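# Fold a sock's toe back onto its foot or heel

## Task

Turn the sock's toe end back over itself so that it rests on top of the foot or heel section; the folded part may drop into place on its own. Afterwards release the sock and move both grippers away. The fold must stay in place by itself at the end; a fold that holds only because the robot is touching it does not count.

## Robot and tools

Robot: two arms, left_arm and right_arm, each with a two-finger gripper. The fingers extend along the gripper's +z axis and close along its y axis. end_effector_position is the midpoint between the finger pads, roughly 1 cm short of the tips.

Frame: a single scene frame shared by both arms. Its origin sits on the table surface midway between the arms; +x points out over the table, +z points up, and left_arm is on the +y side. The names left and right refer to the arms only, not to sides of a camera image. Positions are in metres; orientations are quaternions written w first (qw, qx, qy, qz).

Row layout (used by both moving tools): always 16 numbers, even if one arm is idle. First left_arm: x, y, z, qw, qx, qy, qz, opening; then right_arm with the same eight. x, y, z and the quaternion are an absolute target pose for that gripper in the scene frame, not an offset. opening runs from -1 (closed) to +1 (fully open, 0.094 m).

execute_actions(actions): actions is a list of up to 15 actions; each action is a list of up to 15 rows, each row lasting one control step of 1/30 s. If an action has fewer than 15 rows, its final row is repeated until 15 steps have passed. An empty list just returns the current state and images. A target more than 0.6 m from where that gripper stands at the start of the action, measured along any of the gripper's own axes, makes that action rejected for both arms; if the first action fails this test against the last reported state, or any action is malformed, nothing runs. Every control step the commanded pose is clamped to within 70 mm and 16 degrees of the measured pose, so long moves need several actions; after an action the arm continues only to its last clamped pose. Position is favoured over orientation when both cannot be met. To hold a gripper's orientation, repeat your own chosen quaternion in every row rather than copying the drifting reported one.

move(target, speed, blocking): target is one 16-number row as above (absolute poses for both arms). Each gripper travels a straight line to its pose, both paths finishing together, over 0.5 to 10 s; longer paths are cut off at 10 s. speed is the top path speed in m/s, 0.002 to 0.5 (default 0.25); rotation is capped at twice that in rad/s. The opening is applied at the start. Paths ignore obstacles and the other arm; grippers lag, may wander and may exceed speed, notably with a nearly straight arm. Faster moves and targets set further past a contact hit and press harder. With blocking=false the result comes back after 0.5 s while motion continues; until a result shows the move finished, further rows and moves are refused, so use wait or stop. The result adds a move: line with the ending (done, off_target, moving, held, fault) and any limits: paced means the sent pose was clipped, held means a check blocked some steps (the arm may then jump faster). Each gripper's distance from its pose is reported too. If only one arm is named in the ending, the other finished normally.

wait(seconds): 0 to 10 s; arms keep their last command; returns early when a running move ends. wait(0) checks on a non-blocking move.

stop(): brakes a running move; needs stopping distance, more at speed. Fingers keep moving.

zoom_image(camera, region): enlarges part of a camera's latest image. camera is one of cam_head_left, cam_head_right, cam_high, cam_low, cam_left_wrist, cam_right_wrist (all 504x504). region is [x0, y0, x1, y1] in image pixels, origin top-left, at most 504 by 504.

finished_scene(scene): ends the given scene irreversibly, after the robot holds the last command, and reports whether the goal was met; it may then present another task. Only call it once the sock is released, the fold rests on its own and the grippers are clear.

Reading results: the state line lists each gripper's position and quaternion (reported position may be off, more at long reach). Hand target lines show where the controller is currently steering each gripper. A pose unreachable line means the clearance check altered or blocked that arm's command. grip_measured is the actual finger opening on the command scale (the last joint value is the opening in metres); readings can be off about 1 mm. Motions typically finish a centimetre or more short, usually too low. Joint torques include drive offsets and noise, so treat them cautiously. MOTOR HOT warns from 85 °C; at 100 °C an OVER-TEMPERATURE FAULT drops that arm. FAULT lines mean an arm stopped.

Gripping: to hold, command an opening below grip_measured, about 0.03 below for a firm grip, less for a gentle one. Cloth thinner than about 2 mm receives less force. Joint ranges (rad): waist ±2.880, shoulder 0 to 3.142, elbow 0 to 3.019, wrist pitch -1.693 to 1.571, wrist yaw ±1.571, wrist roll ±2.094; elbows stop just before straight.

Typical order: look at the images to locate the toe and the heel, open a gripper, lower it slowly onto the toe edge, close to pinch, lift and carry the toe back over the foot, lower and open to release (it may be dropped), then raise and retreat both arms. For an idle arm, resend its last reported full pose and desired opening each call.

Avoid: collisions or hard pressing between the arms, slamming into the table, dropping or flinging the sock off the table, long heavy holds that overheat motors, and leaving a gripper touching the sock at the end.

Each tool is called after ">>>" as name([rows], argument=value, ...), one row to a line, values as JSON.

## Session

>>> execute_actions(actions=[])

Scene clock: 0.00 s.
left_arm: end_effector_position=(+0.5421, +0.3516, +0.4931) grip_measured=+1.000 end_effector_quat_wxyz=(+0.706, -0.009, +0.708, +0.018) | right_arm: end_effector_position=(+0.4974, -0.2051, +0.4959) grip_measured=+1.000 end_effector_quat_wxyz=(+0.709, -0.040, +0.704, +0.027)
Joint positions: left_arm=[-0.006  1.057  1.058 -0.005 -0.004  0.013  0.094] | right_arm=[-0.014  1.05   1.055  0.001 -0.011 -0.017  0.094]
Joint velocities: left_arm=[-0.005  0.005 -0.002  0.017 -0.066 -0.11   0.   ] | right_arm=[-0.005 -0.015  0.002 -0.002  0.022  0.022  0.   ]
Joint torques (N m, as the arm reports them, + toward a larger angle): no reading
Motor temperatures (°C, as the motors report them): left_arm=[19 19 17 19 19 18] | right_arm=[18 17 17 18 18 16]
Hand target (left_arm): +0.543, +0.352, +0.508; +0.715, -0.009, +0.699, +0.018
Hand target (right_arm): +0.496, -0.205, +0.518; +0.722, -0.039, +0.690, +0.028

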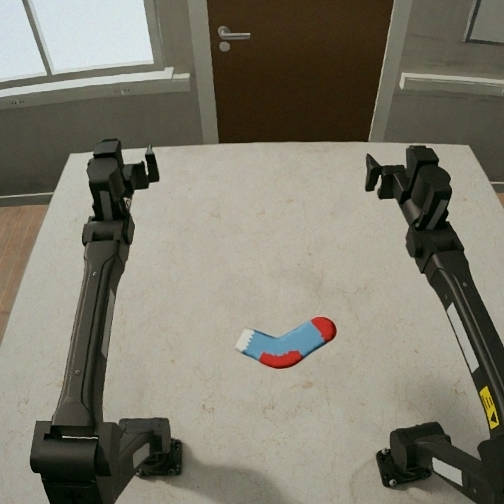

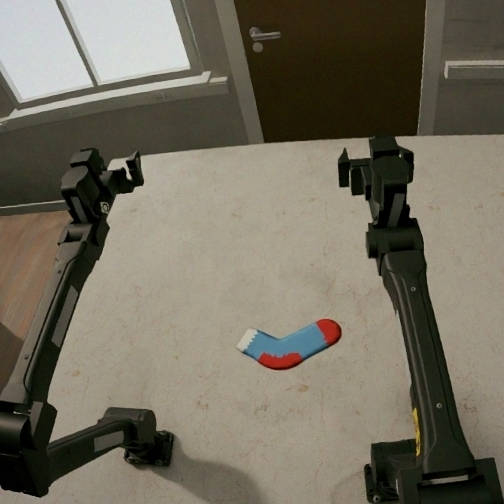

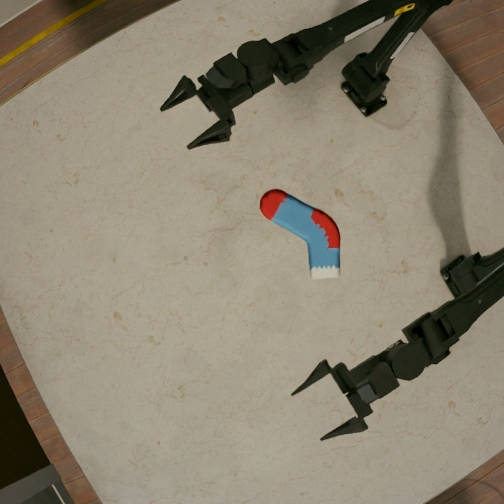

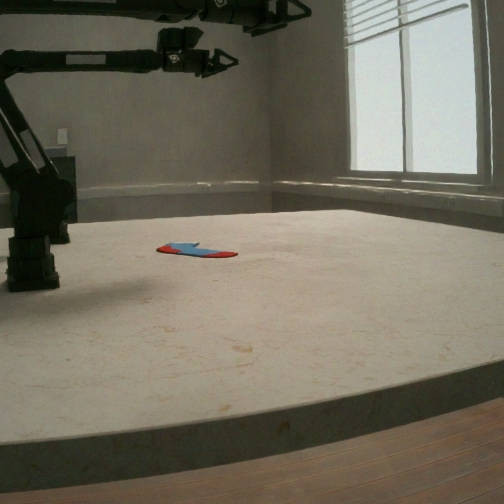

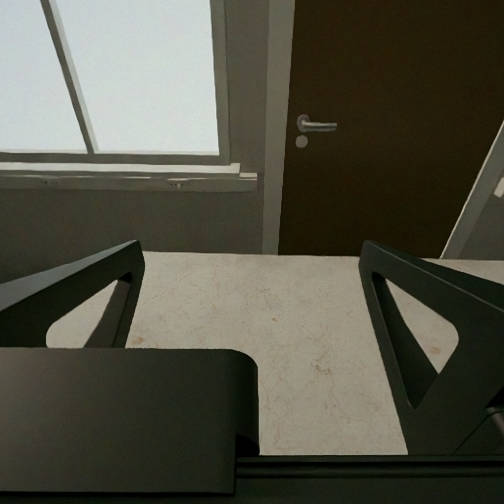

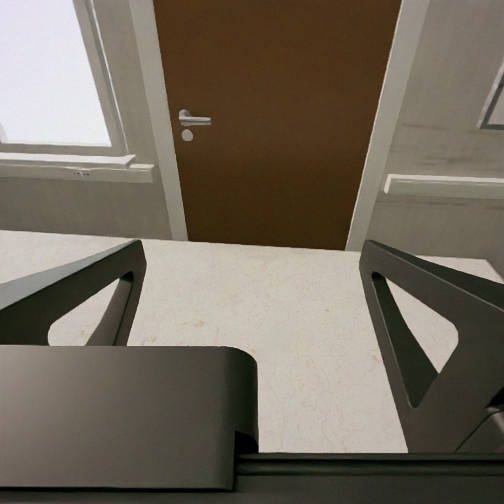

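>>> move(target=[0.5421,0.3516,0.4931,0.706,-0.009,0.708,0.018,1,0.33,-0.12,0.2,0,0,1,0,1], speed=0.4)

Scene clock: 11.23 s.
left_arm: end_effector_position=(+0.5421, +0.3516, +0.4931) grip_measured=+1.000 end_effector_quat_wxyz=(+0.706, -0.009, +0.708, +0.018) | right_arm: end_effector_position=(+0.3146, -0.1264, +0.1750) grip_measured=+1.000 end_effector_quat_wxyz=(-0.027, -0.009, +1.000, +0.005)
Joint positions: left_arm=[-0.006  1.057  1.058 -0.005 -0.004  0.013  0.094] | right_arm=[ 0.244  1.335  1.086 -1.37  -0.027  0.323  0.094]
Joint velocities: left_arm=[-0.005 -0.015  0.012 -0.002  0.007  0.022  0.   ] | right_arm=[ 0.005 -0.015  0.012 -0.017 -0.007 -0.022  0.   ]
Joint torques (N m, as the arm reports them, + toward a larger angle): left_arm=[ 0.99 -5.04 12.58  1.44 -0.14 -0.06] | right_arm=[-0.15 -7.93 13.93  0.24 -0.11  0.14]
Motor temperatures (°C, as the motors report them): left_arm=[19 19 22 20 19 18] | right_arm=[18 17 23 19 18 16]
Hand target (left_arm): +0.542, +0.352, +0.493; +0.706, -0.009, +0.708, +0.018
Hand target (right_arm): +0.331, -0.117, +0.198; -0.002, -0.004, +1.000, +0.015
Off the commanded pose (left_arm): 0.000 m, 0 deg.
Off the commanded pose (right_arm): 0.030 m, 3 deg.
move: off_target (right_arm)

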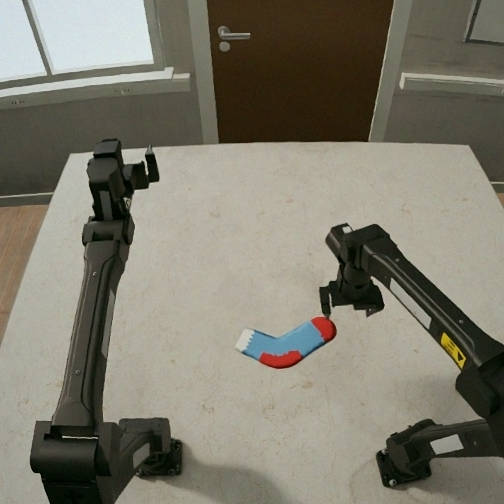

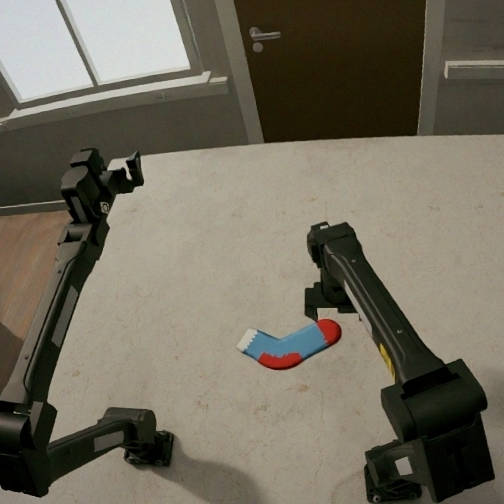

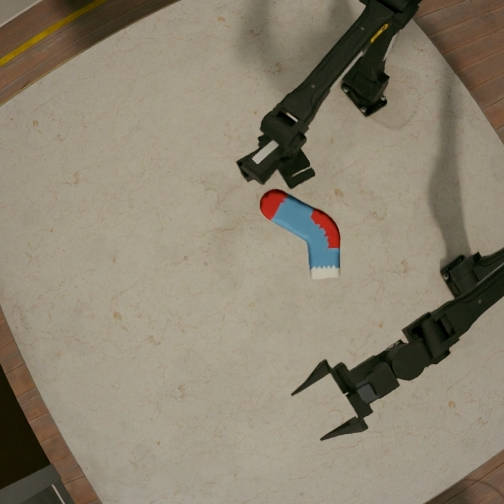

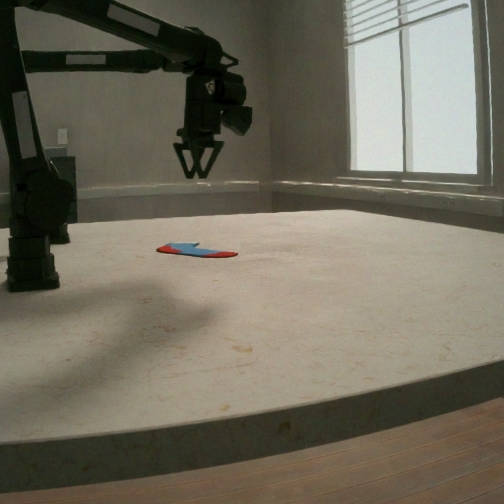

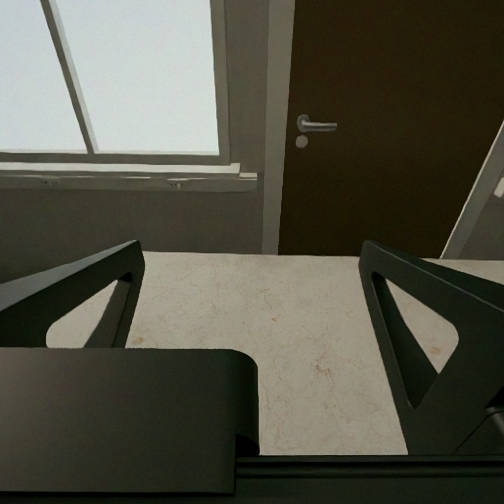

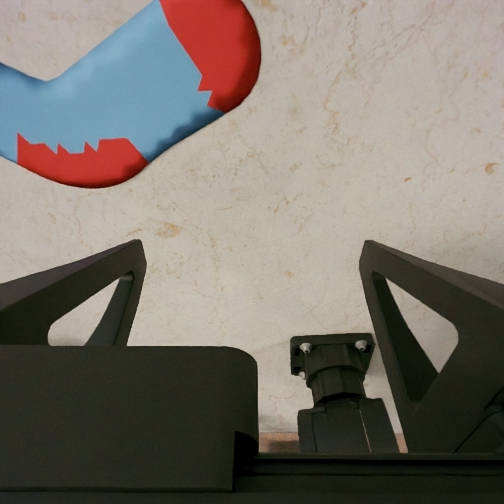

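>>> move(target=[0.5421,0.3516,0.4931,0.706,-0.009,0.708,0.018,1,0.37,-0.09,0.10,0,-0.276,0.961,0,0.2], speed=0.3)

Scene clock: 23.33 s.
left_arm: end_effector_position=(+0.5421, +0.3516, +0.4931) grip_measured=+1.000 end_effector_quat_wxyz=(+0.706, -0.009, +0.708, +0.018) | right_arm: end_effector_position=(+0.3663, -0.0952, +0.1001) grip_measured=+0.203 end_effector_quat_wxyz=(-0.006, -0.263, +0.965, -0.000)
Joint positions: left_arm=[-0.006  1.057  1.058 -0.005 -0.004  0.013  0.094] | right_arm=[ 0.283  1.534  1.086 -1.134 -0.001 -0.151  0.057]
Joint velocities: left_arm=[-0.005 -0.005 -0.002  0.012  0.066  0.022  0.   ] | right_arm=[-0.005 -0.005 -0.007 -0.027 -0.037  0.051 -0.001]
Joint torques (N m, as the arm reports them, + toward a larger angle): left_arm=[ 0.56 -5.19 12.44  1.33 -0.15 -0.01] | right_arm=[-0.16 -9.91  8.64  1.17  0.04 -0.22]
Motor temperatures (°C, as the motors report them): left_arm=[19 19 23 20 19 18] | right_arm=[18 18 25 18 18 16]
Hand target (left_arm): +0.542, +0.352, +0.493; +0.706, -0.009, +0.708, +0.018
Hand target (right_arm): +0.370, -0.090, +0.100; -0.001, -0.276, +0.961, -0.000
Off the commanded pose (left_arm): 0.000 m, 0 deg.
Off the commanded pose (right_arm): 0.006 m, 2 deg.
move: done

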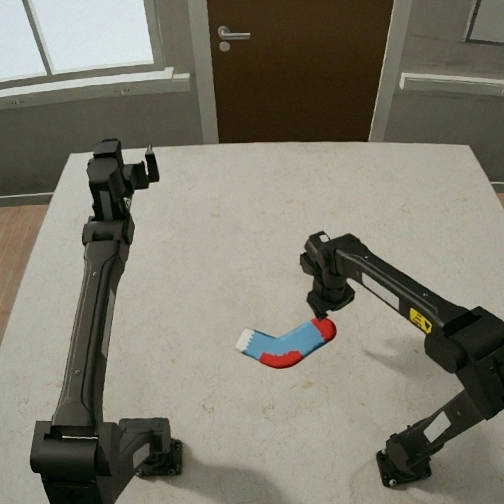

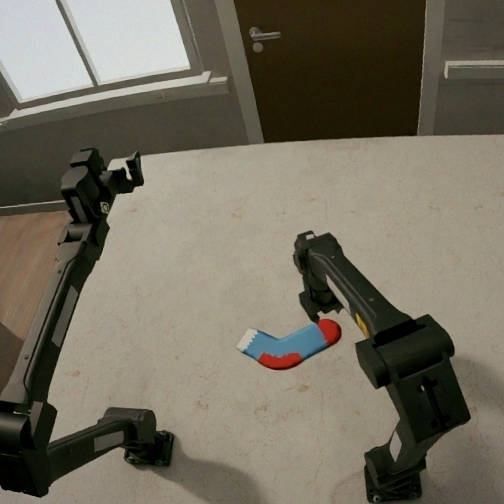

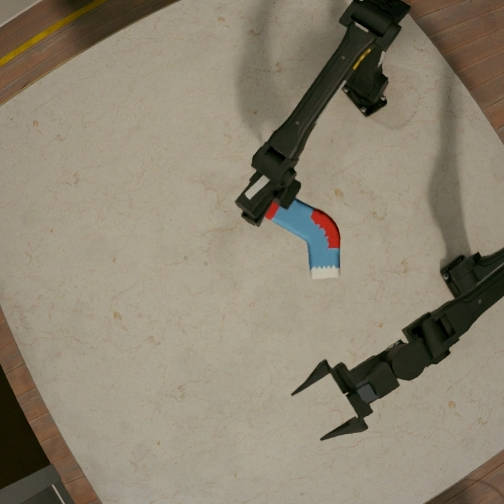

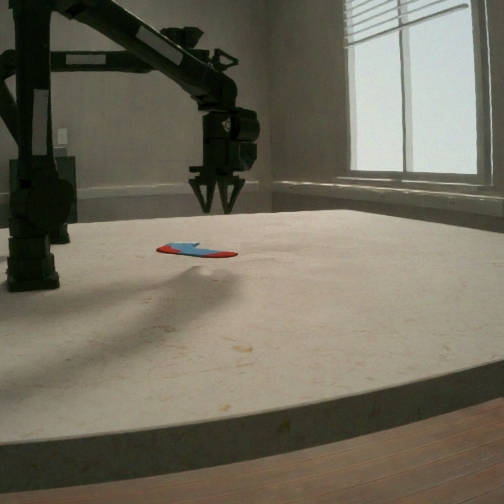

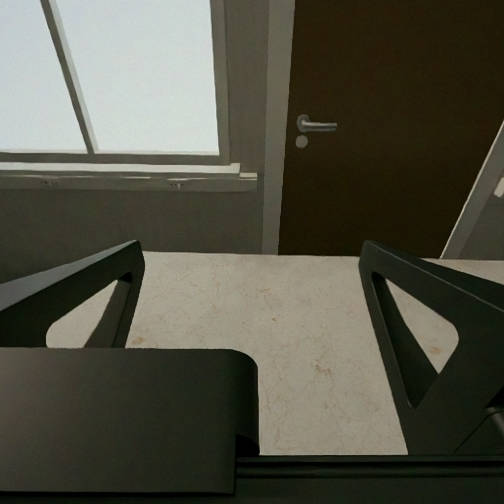

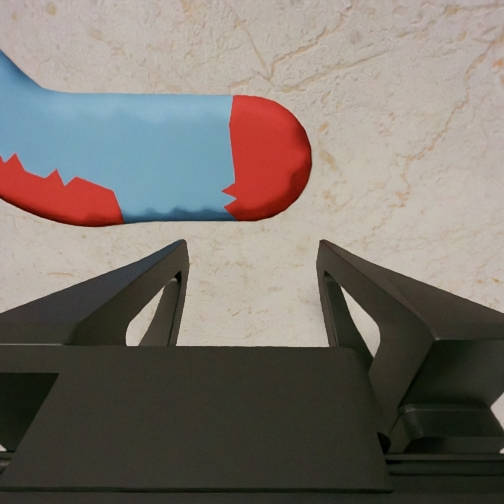

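>>> move(target=[0.5421,0.3516,0.4931,0.706,-0.009,0.708,0.018,1,0.391,-0.098,0.035,0,-0.276,0.961,0,0.2], speed=0.15)

Scene clock: 30.60 s.
left_arm: end_effector_position=(+0.5421, +0.3516, +0.4931) grip_measured=+1.000 end_effector_quat_wxyz=(+0.706, -0.009, +0.708, +0.018) | right_arm: end_effector_position=(+0.3906, -0.0954, +0.0369) grip_measured=+0.203 end_effector_quat_wxyz=(-0.002, -0.270, +0.963, +0.000)
Joint positions: left_arm=[-0.006  1.057  1.058 -0.005 -0.004  0.013  0.094] | right_arm=[ 0.262  1.67   1.063 -0.967 -0.001 -0.187  0.057]
Joint velocities: left_arm=[ 0.005  0.005 -0.002 -0.007 -0.007 -0.037  0.   ] | right_arm=[-0.005 -0.015  0.002 -0.017 -0.007  0.037 -0.001]
Joint torques (N m, as the arm reports them, + toward a larger angle): left_arm=[ 0.61 -5.28 12.46  1.4  -0.15  0.  ] | right_arm=[ -0.9  -11.75   6.76   1.18   0.04  -0.22]
Motor temperatures (°C, as the motors report them): left_arm=[19 19 23 20 19 18] | right_arm=[18 18 24 18 18 16]
Hand target (left_arm): +0.542, +0.352, +0.493; +0.706, -0.009, +0.708, +0.018
Hand target (right_arm): +0.391, -0.098, +0.035; +0.000, -0.276, +0.961, -0.000
Off the commanded pose (left_arm): 0.000 m, 0 deg.
Off the commanded pose (right_arm): 0.003 m, 1 deg.
move: done

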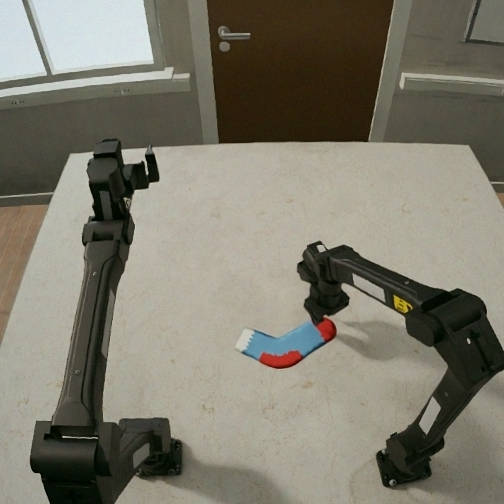

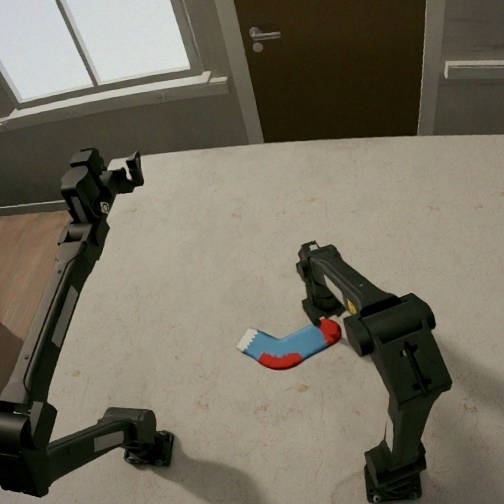

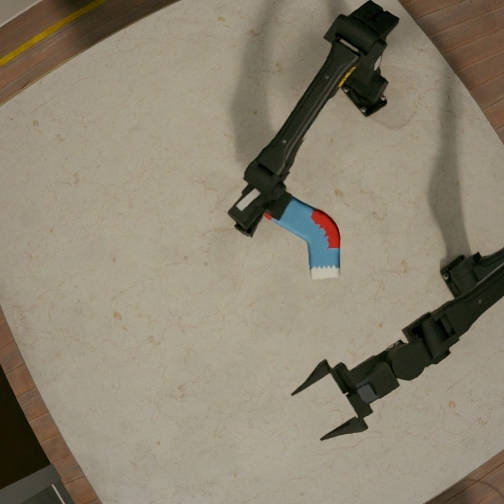

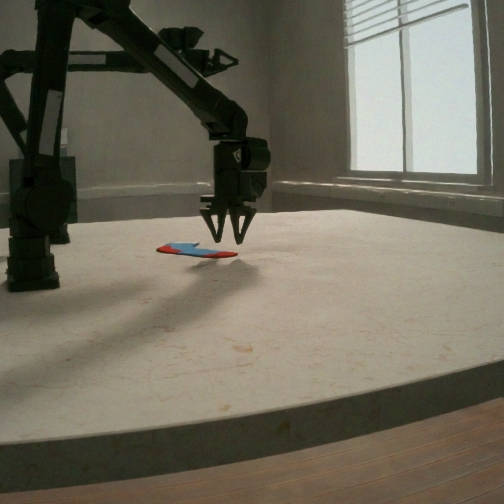

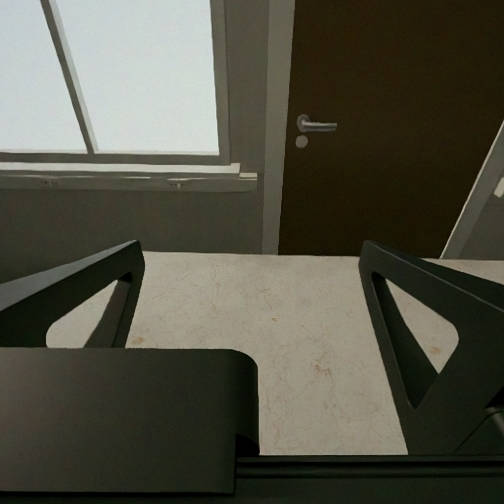

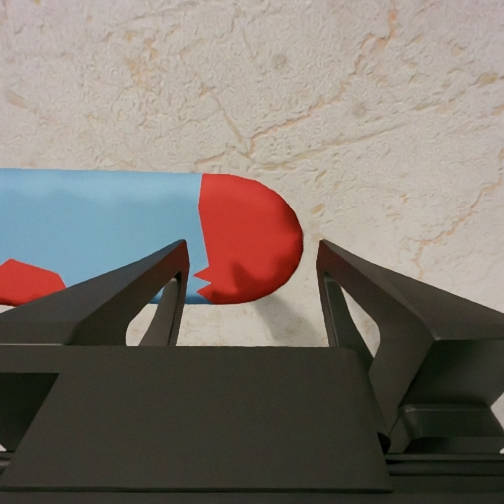

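>>> move(target=[0.5421,0.3516,0.4931,0.706,-0.009,0.708,0.018,1,0.381,-0.105,0.014,0,-0.276,0.961,0,0.2], speed=0.05)

>>> zoom_image(camera="cam_low", region=[140,180,300,290])

Scene clock: 38.47 s.
left_arm: end_effector_position=(+0.5421, +0.3516, +0.4931) grip_measured=+1.000 end_effector_quat_wxyz=(+0.706, -0.009, +0.708, +0.018) | right_arm: end_effector_position=(+0.3823, -0.1003, +0.0205) grip_measured=+0.203 end_effector_quat_wxyz=(+0.004, -0.271, +0.962, +0.001)
Joint positions: left_arm=[-0.006  1.057  1.058 -0.005 -0.004  0.013  0.094] | right_arm=[ 0.258  1.67   1.01  -0.903 -0.001 -0.193  0.057]
Joint velocities: left_arm=[-0.005  0.005  0.022 -0.002 -0.007  0.11   0.   ] | right_arm=[-0.005 -0.005 -0.002  0.017 -0.007  0.007  0.001]
Joint torques (N m, as the arm reports them, + toward a larger angle): left_arm=[ 1.3  -4.9  12.53  1.5  -0.16 -0.01] | right_arm=[ -1.44 -10.96   6.15   1.3    0.03  -0.23]
Motor temperatures (°C, as the motors report them): left_arm=[19 19 24 20 19 18] | right_arm=[18 18 22 18 18 16]
Hand target (left_arm): +0.542, +0.352, +0.493; +0.706, -0.009, +0.708, +0.018
Hand target (right_arm): +0.381, -0.105, +0.014; -0.000, -0.276, +0.961, -0.000
Off the commanded pose (left_arm): 0.000 m, 0 deg.
Off the commanded pose (right_arm): 0.008 m, 1 deg.
move: done

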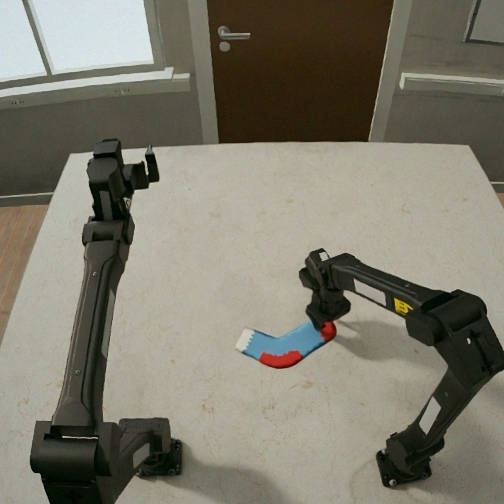

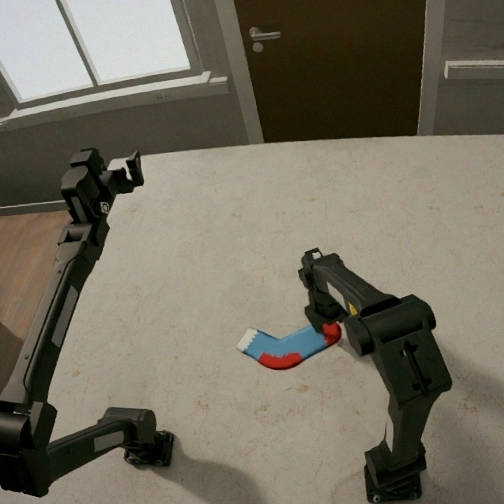

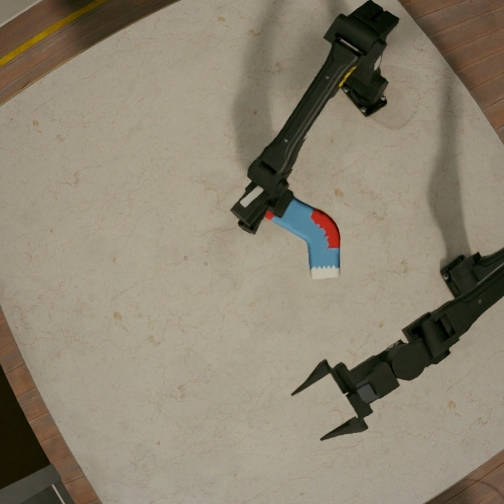

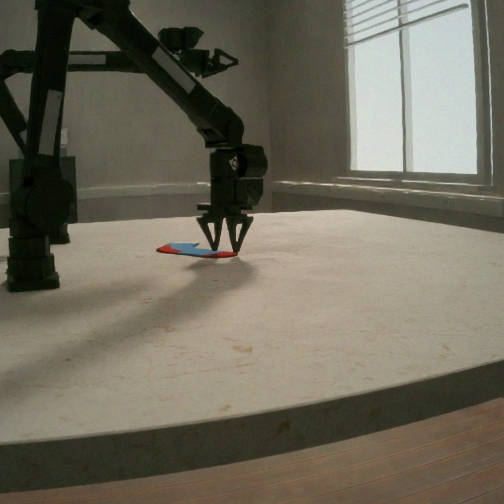

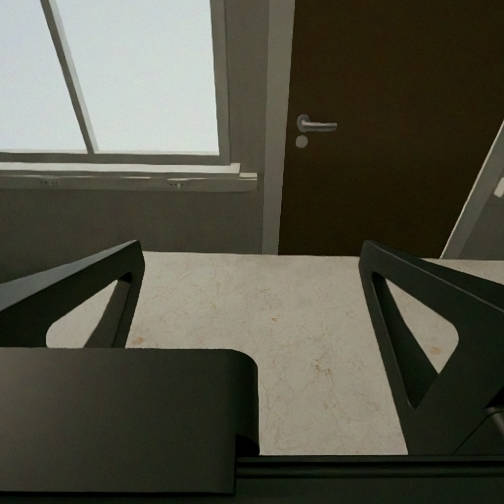

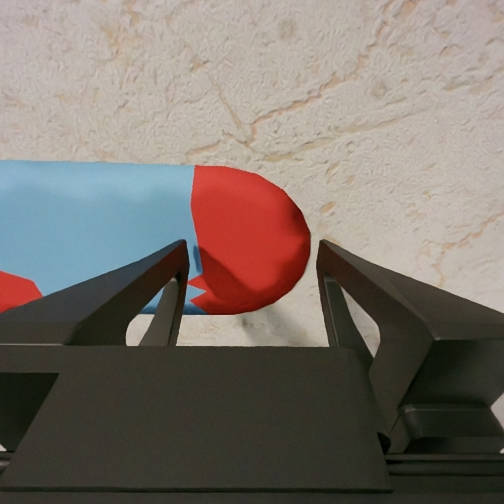

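Region (140, 180, 300, 290) of cam_low's 504x504 image, scaled by 3.150, with more detail than that image has; it fills the top 346 rows of this view, and the rest is white.

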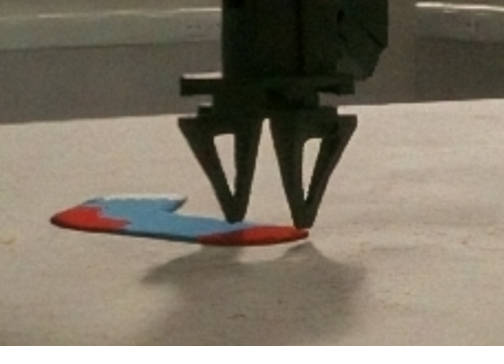

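>>> move(target=[0.5421,0.3516,0.4931,0.706,-0.009,0.708,0.018,1,0.382,-0.108,0.005,0,-0.276,0.961,0,0.2], speed=0.03)

>>> zoom_image(camera="cam_low", region=[140,180,300,290])

Scene clock: 42.83 s.
left_arm: end_effector_position=(+0.5421, +0.3516, +0.4931) grip_measured=+1.000 end_effector_quat_wxyz=(+0.706, -0.009, +0.708, +0.018) | right_arm: end_effector_position=(+0.3848, -0.1032, +0.0158) grip_measured=+0.203 end_effector_quat_wxyz=(+0.009, -0.271, +0.962, +0.001)
Joint positions: left_arm=[-0.006  1.057  1.058 -0.005 -0.004  0.013  0.094] | right_arm=[ 0.25   1.676  1.002 -0.879 -0.001 -0.201  0.057]
Joint velocities: left_arm=[-0.005 -0.015  0.002 -0.012 -0.022  0.066  0.   ] | right_arm=[-0.005 -0.005 -0.002 -0.012 -0.022 -0.037 -0.   ]
Joint torques (N m, as the arm reports them, + toward a larger angle): left_arm=[ 1.14 -4.76 12.52  1.38 -0.14 -0.03] | right_arm=[ -1.13 -10.15   6.05   1.23   0.01  -0.21]
Motor temperatures (°C, as the motors report them): left_arm=[19 19 24 20 19 18] | right_arm=[18 18 22 18 18 16]
Hand target (left_arm): +0.542, +0.352, +0.493; +0.706, -0.009, +0.708, +0.018
Hand target (right_arm): +0.382, -0.108, +0.005; +0.000, -0.276, +0.961, +0.000
Off the commanded pose (left_arm): 0.000 m, 0 deg.
Off the commanded pose (right_arm): 0.012 m, 1 deg.
move: off_target (right_arm)

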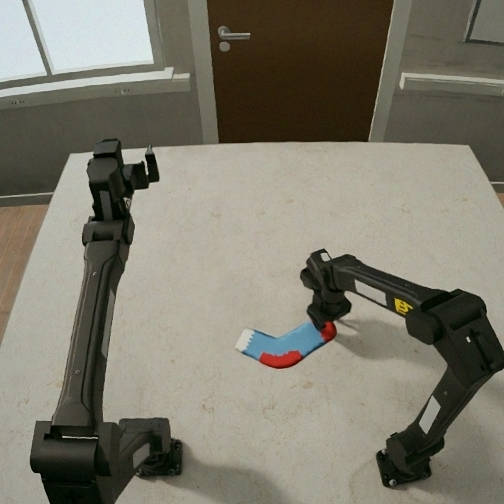

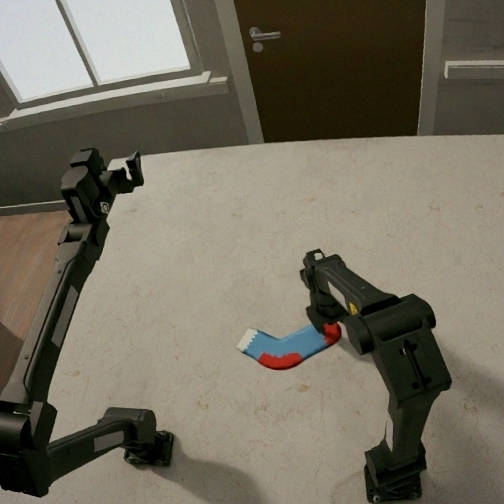

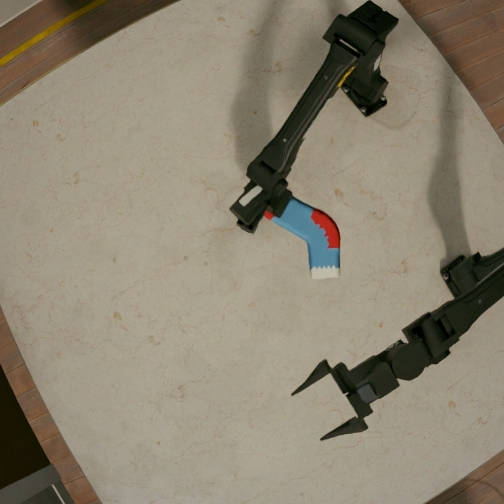

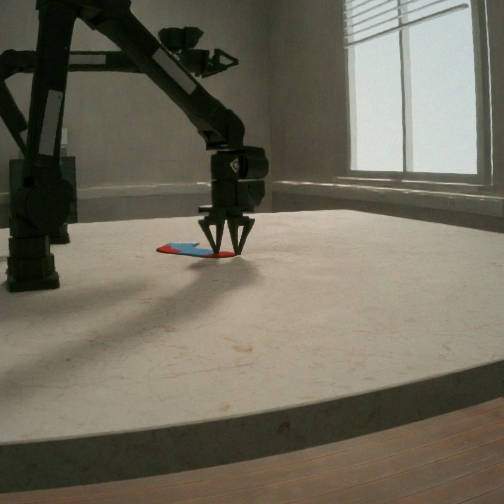

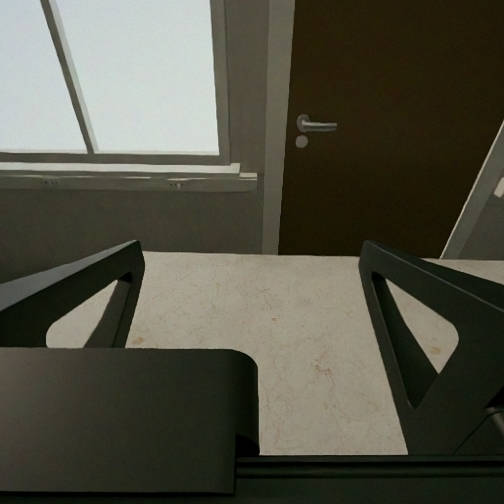

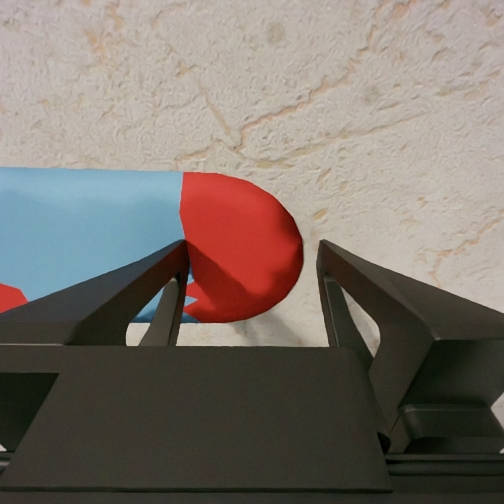

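Region (140, 180, 300, 290) of cam_low's 504x504 image, scaled by 3.150, with more detail than that image has; it fills the top 346 rows of this view, and the rest is white.

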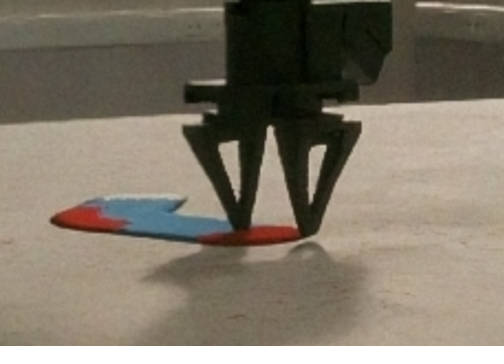

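>>> move(target=[0.5421,0.3516,0.4931,0.706,-0.009,0.708,0.018,1,0.382,-0.108,0.0,0,-0.276,0.961,0,0.2], speed=0.03)

>>> move(target=[0.5421,0.3516,0.4931,0.706,-0.009,0.708,0.018,1,0.382,-0.108,0.0,0,-0.276,0.961,0,-1])

>>> move(target=[0.5421,0.3516,0.4931,0.706,-0.009,0.708,0.018,1,0.375,-0.095,0.04,0,-0.276,0.961,0,-1], speed=0.08)

Scene clock: 48.43 s.
left_arm: end_effector_position=(+0.5421, +0.3516, +0.4931) grip_measured=+1.000 end_effector_quat_wxyz=(+0.706, -0.009, +0.708, +0.018) | right_arm: end_effector_position=(+0.3872, -0.1023, +0.0158) grip_measured=+0.203 end_effector_quat_wxyz=(+0.014, -0.272, +0.962, +0.002)
Joint positions: left_arm=[-0.006  1.057  1.058 -0.005 -0.004  0.013  0.094] | right_arm=[ 0.25   1.676  1.002 -0.869 -0.001 -0.202  0.057]
Joint velocities: left_arm=[-0.005 -0.005 -0.017  0.012 -0.037  0.007  0.   ] | right_arm=[-0.005 -0.005  0.012 -0.017 -0.081  0.022 -0.   ]
Joint torques (N m, as the arm reports them, + toward a larger angle): left_arm=[ 1.06 -5.34 12.44  1.42 -0.17 -0.02] | right_arm=[-1.09 -9.47  5.67  1.41  0.   -0.2 ]
Motor temperatures (°C, as the motors report them): left_arm=[19 19 24 20 19 18] | right_arm=[18 18 21 18 18 16]
Hand target (left_arm): +0.542, +0.352, +0.493; +0.706, -0.009, +0.708, +0.018
Hand target (right_arm): +0.382, -0.108, +0.001; -0.000, -0.276, +0.961, +0.000
Off the commanded pose (left_arm): 0.000 m, 0 deg.
Off the commanded pose (right_arm): 0.018 m, 2 deg.
move: off_target (right_arm)

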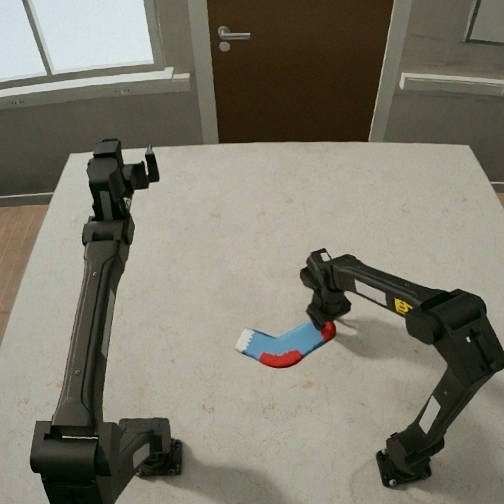

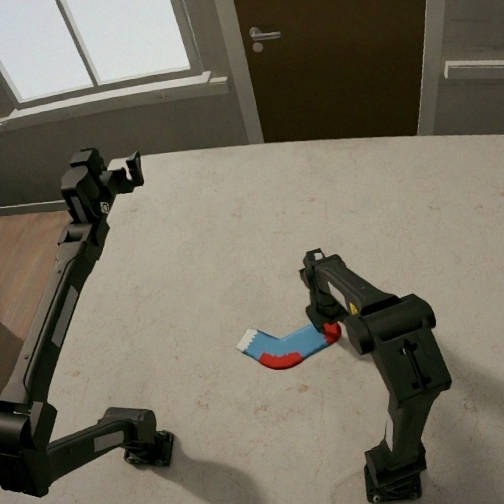

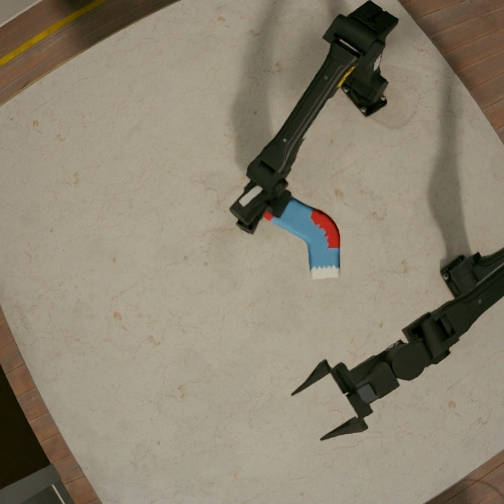

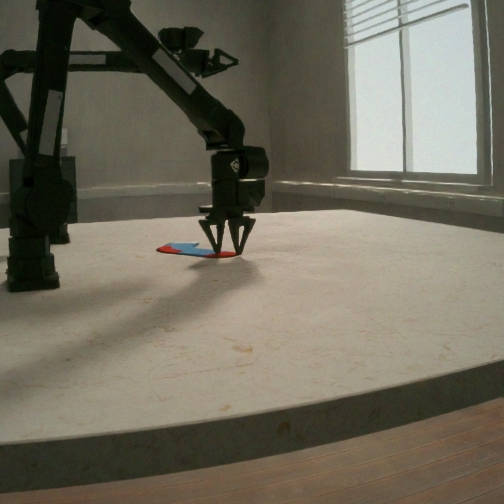

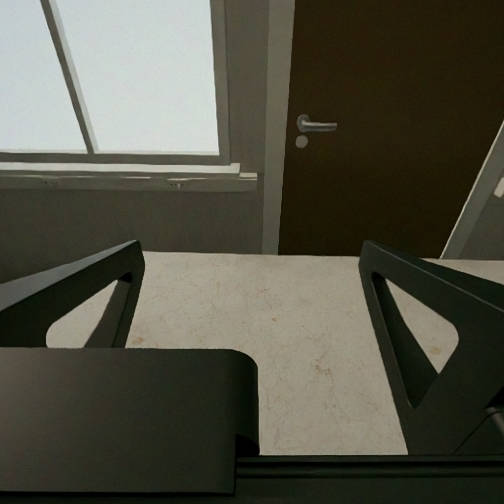

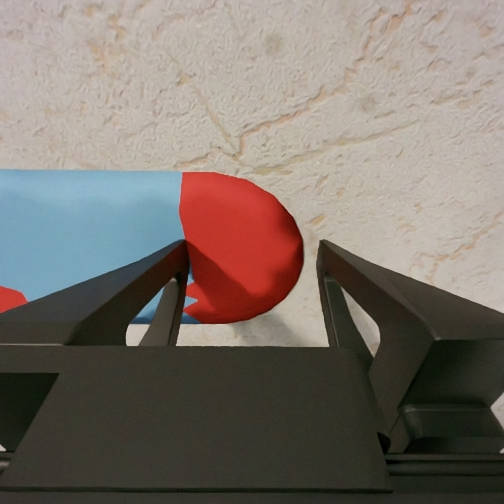

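Scene clock: 49.13 s.
left_arm: end_effector_position=(+0.5421, +0.3516, +0.4931) grip_measured=+1.000 end_effector_quat_wxyz=(+0.706, -0.009, +0.708, +0.018) | right_arm: end_effector_position=(+0.3872, -0.1023, +0.0155) grip_measured=-0.988 end_effector_quat_wxyz=(+0.014, -0.272, +0.962, +0.002)
Joint positions: left_arm=[-0.006  1.057  1.058 -0.005 -0.004  0.013  0.094] | right_arm=[ 0.25   1.676  1.002 -0.869 -0.001 -0.202  0.001]
Joint velocities: left_arm=[-0.015 -0.015 -0.007 -0.002 -0.007 -0.066  0.   ] | right_arm=[ 0.015 -0.005  0.002  0.012 -0.007  0.007  0.   ]
Joint torques (N m, as the arm reports them, + toward a larger angle): left_arm=[ 0.98 -4.62 12.46  1.42 -0.13 -0.02] | right_arm=[-1.16 -9.52  5.69  1.39  0.   -0.21]
Motor temperatures (°C, as the motors report them): left_arm=[19 19 24 20 19 18] | right_arm=[18 18 21 18 18 16]
Hand target (left_arm): +0.542, +0.352, +0.493; +0.706, -0.009, +0.708, +0.018
Hand target (right_arm): +0.382, -0.108, +0.000; -0.000, -0.276, +0.961, +0.000
Off the commanded pose (left_arm): 0.000 m, 0 deg.
Off the commanded pose (right_arm): 0.017 m, 2 deg.
move: off_target (right_arm)

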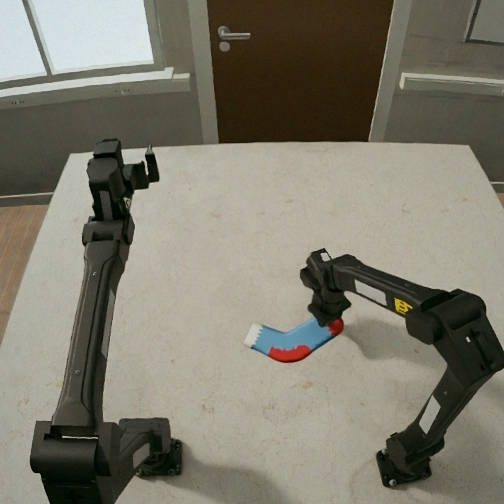

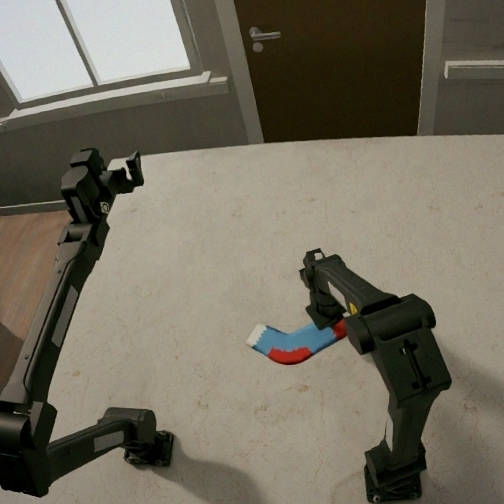

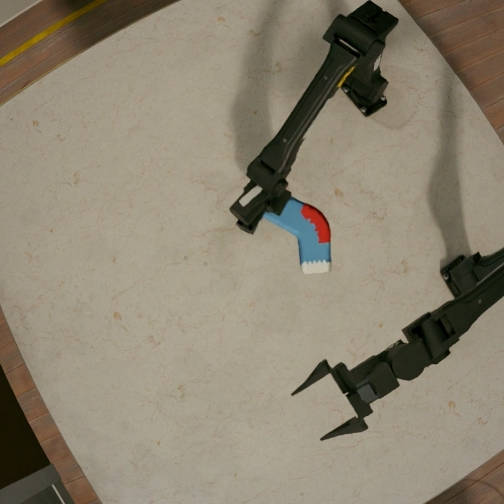

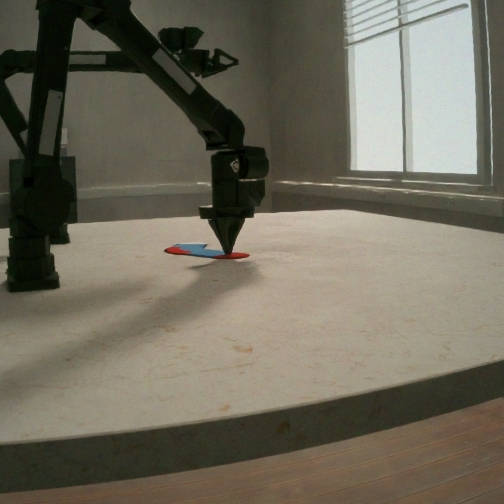

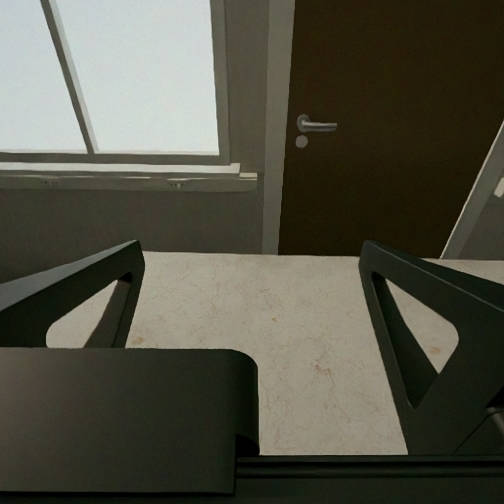

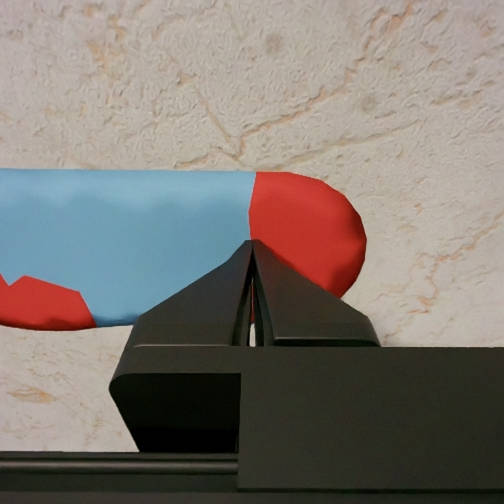

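Scene clock: 49.97 s.
left_arm: end_effector_position=(+0.5421, +0.3516, +0.4931) grip_measured=+1.000 end_effector_quat_wxyz=(+0.706, -0.009, +0.708, +0.018) | right_arm: end_effector_position=(+0.3675, -0.1004, +0.0266) grip_measured=-0.988 end_effector_quat_wxyz=(-0.015, -0.281, +0.960, -0.001)
Joint positions: left_arm=[-0.006  1.057  1.058 -0.005 -0.004  0.013  0.094] | right_arm=[ 0.27   1.649  1.002 -0.953 -0.001 -0.201  0.001]
Joint velocities: left_arm=[-0.024  0.005 -0.002 -0.017 -0.022 -0.081  0.   ] | right_arm=[-0.024 -0.015 -0.007 -0.002  0.007 -0.037 -0.   ]
Joint torques (N m, as the arm reports them, + toward a larger angle): left_arm=[ 0.75 -4.9  12.53  1.35 -0.19  0.01] | right_arm=[ -0.32 -12.74   8.59   0.31  -0.02   0.12]
Motor temperatures (°C, as the motors report them): left_arm=[19 19 24 20 19 18] | right_arm=[18 18 21 18 18 16]
Hand target (left_arm): +0.542, +0.352, +0.493; +0.706, -0.009, +0.708, +0.018
Hand target (right_arm): +0.375, -0.095, +0.040; -0.000, -0.276, +0.961, +0.001
Off the commanded pose (left_arm): 0.000 m, 0 deg.
Off the commanded pose (right_arm): 0.016 m, 2 deg.
move: off_target (right_arm)

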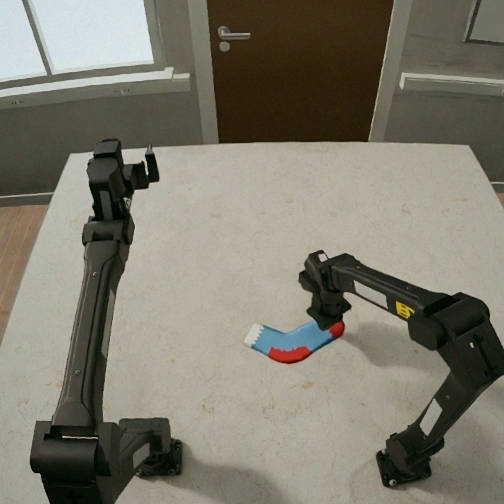

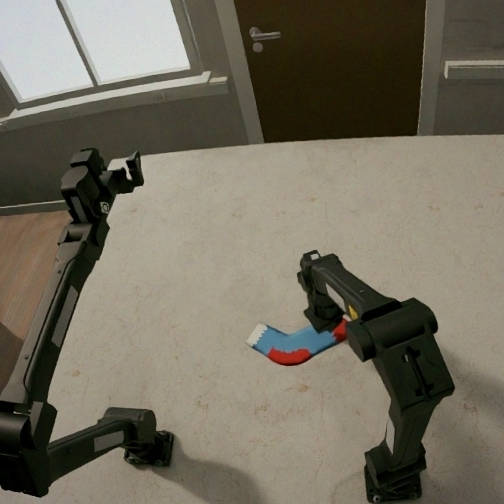

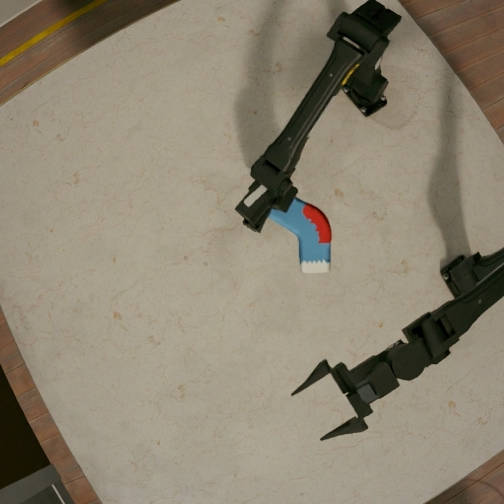

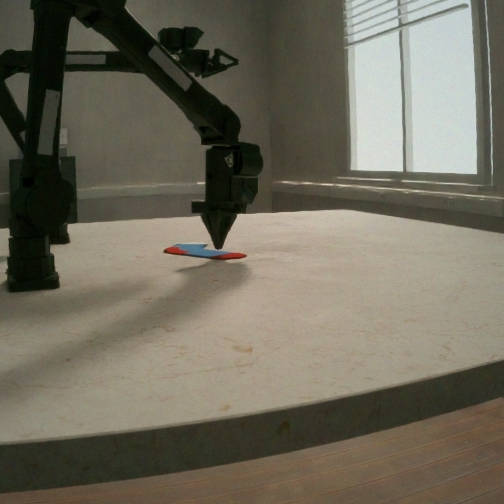

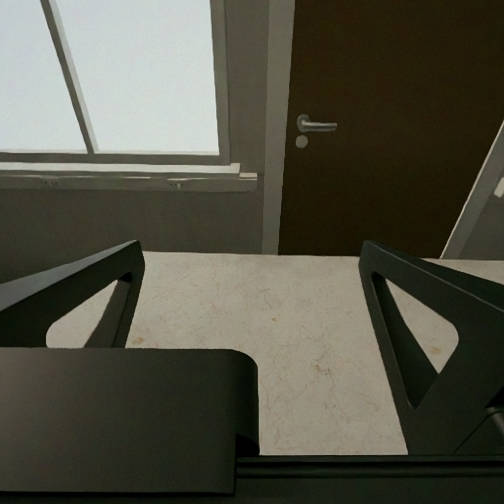

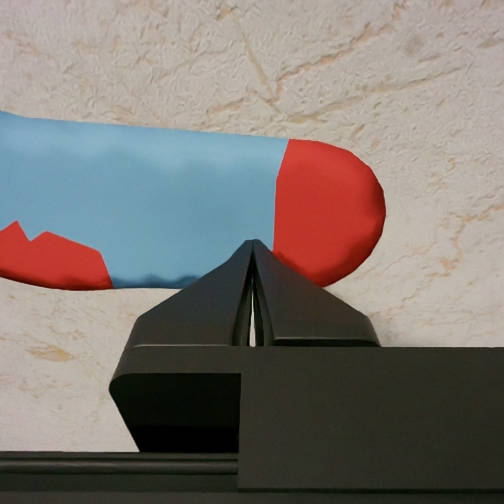

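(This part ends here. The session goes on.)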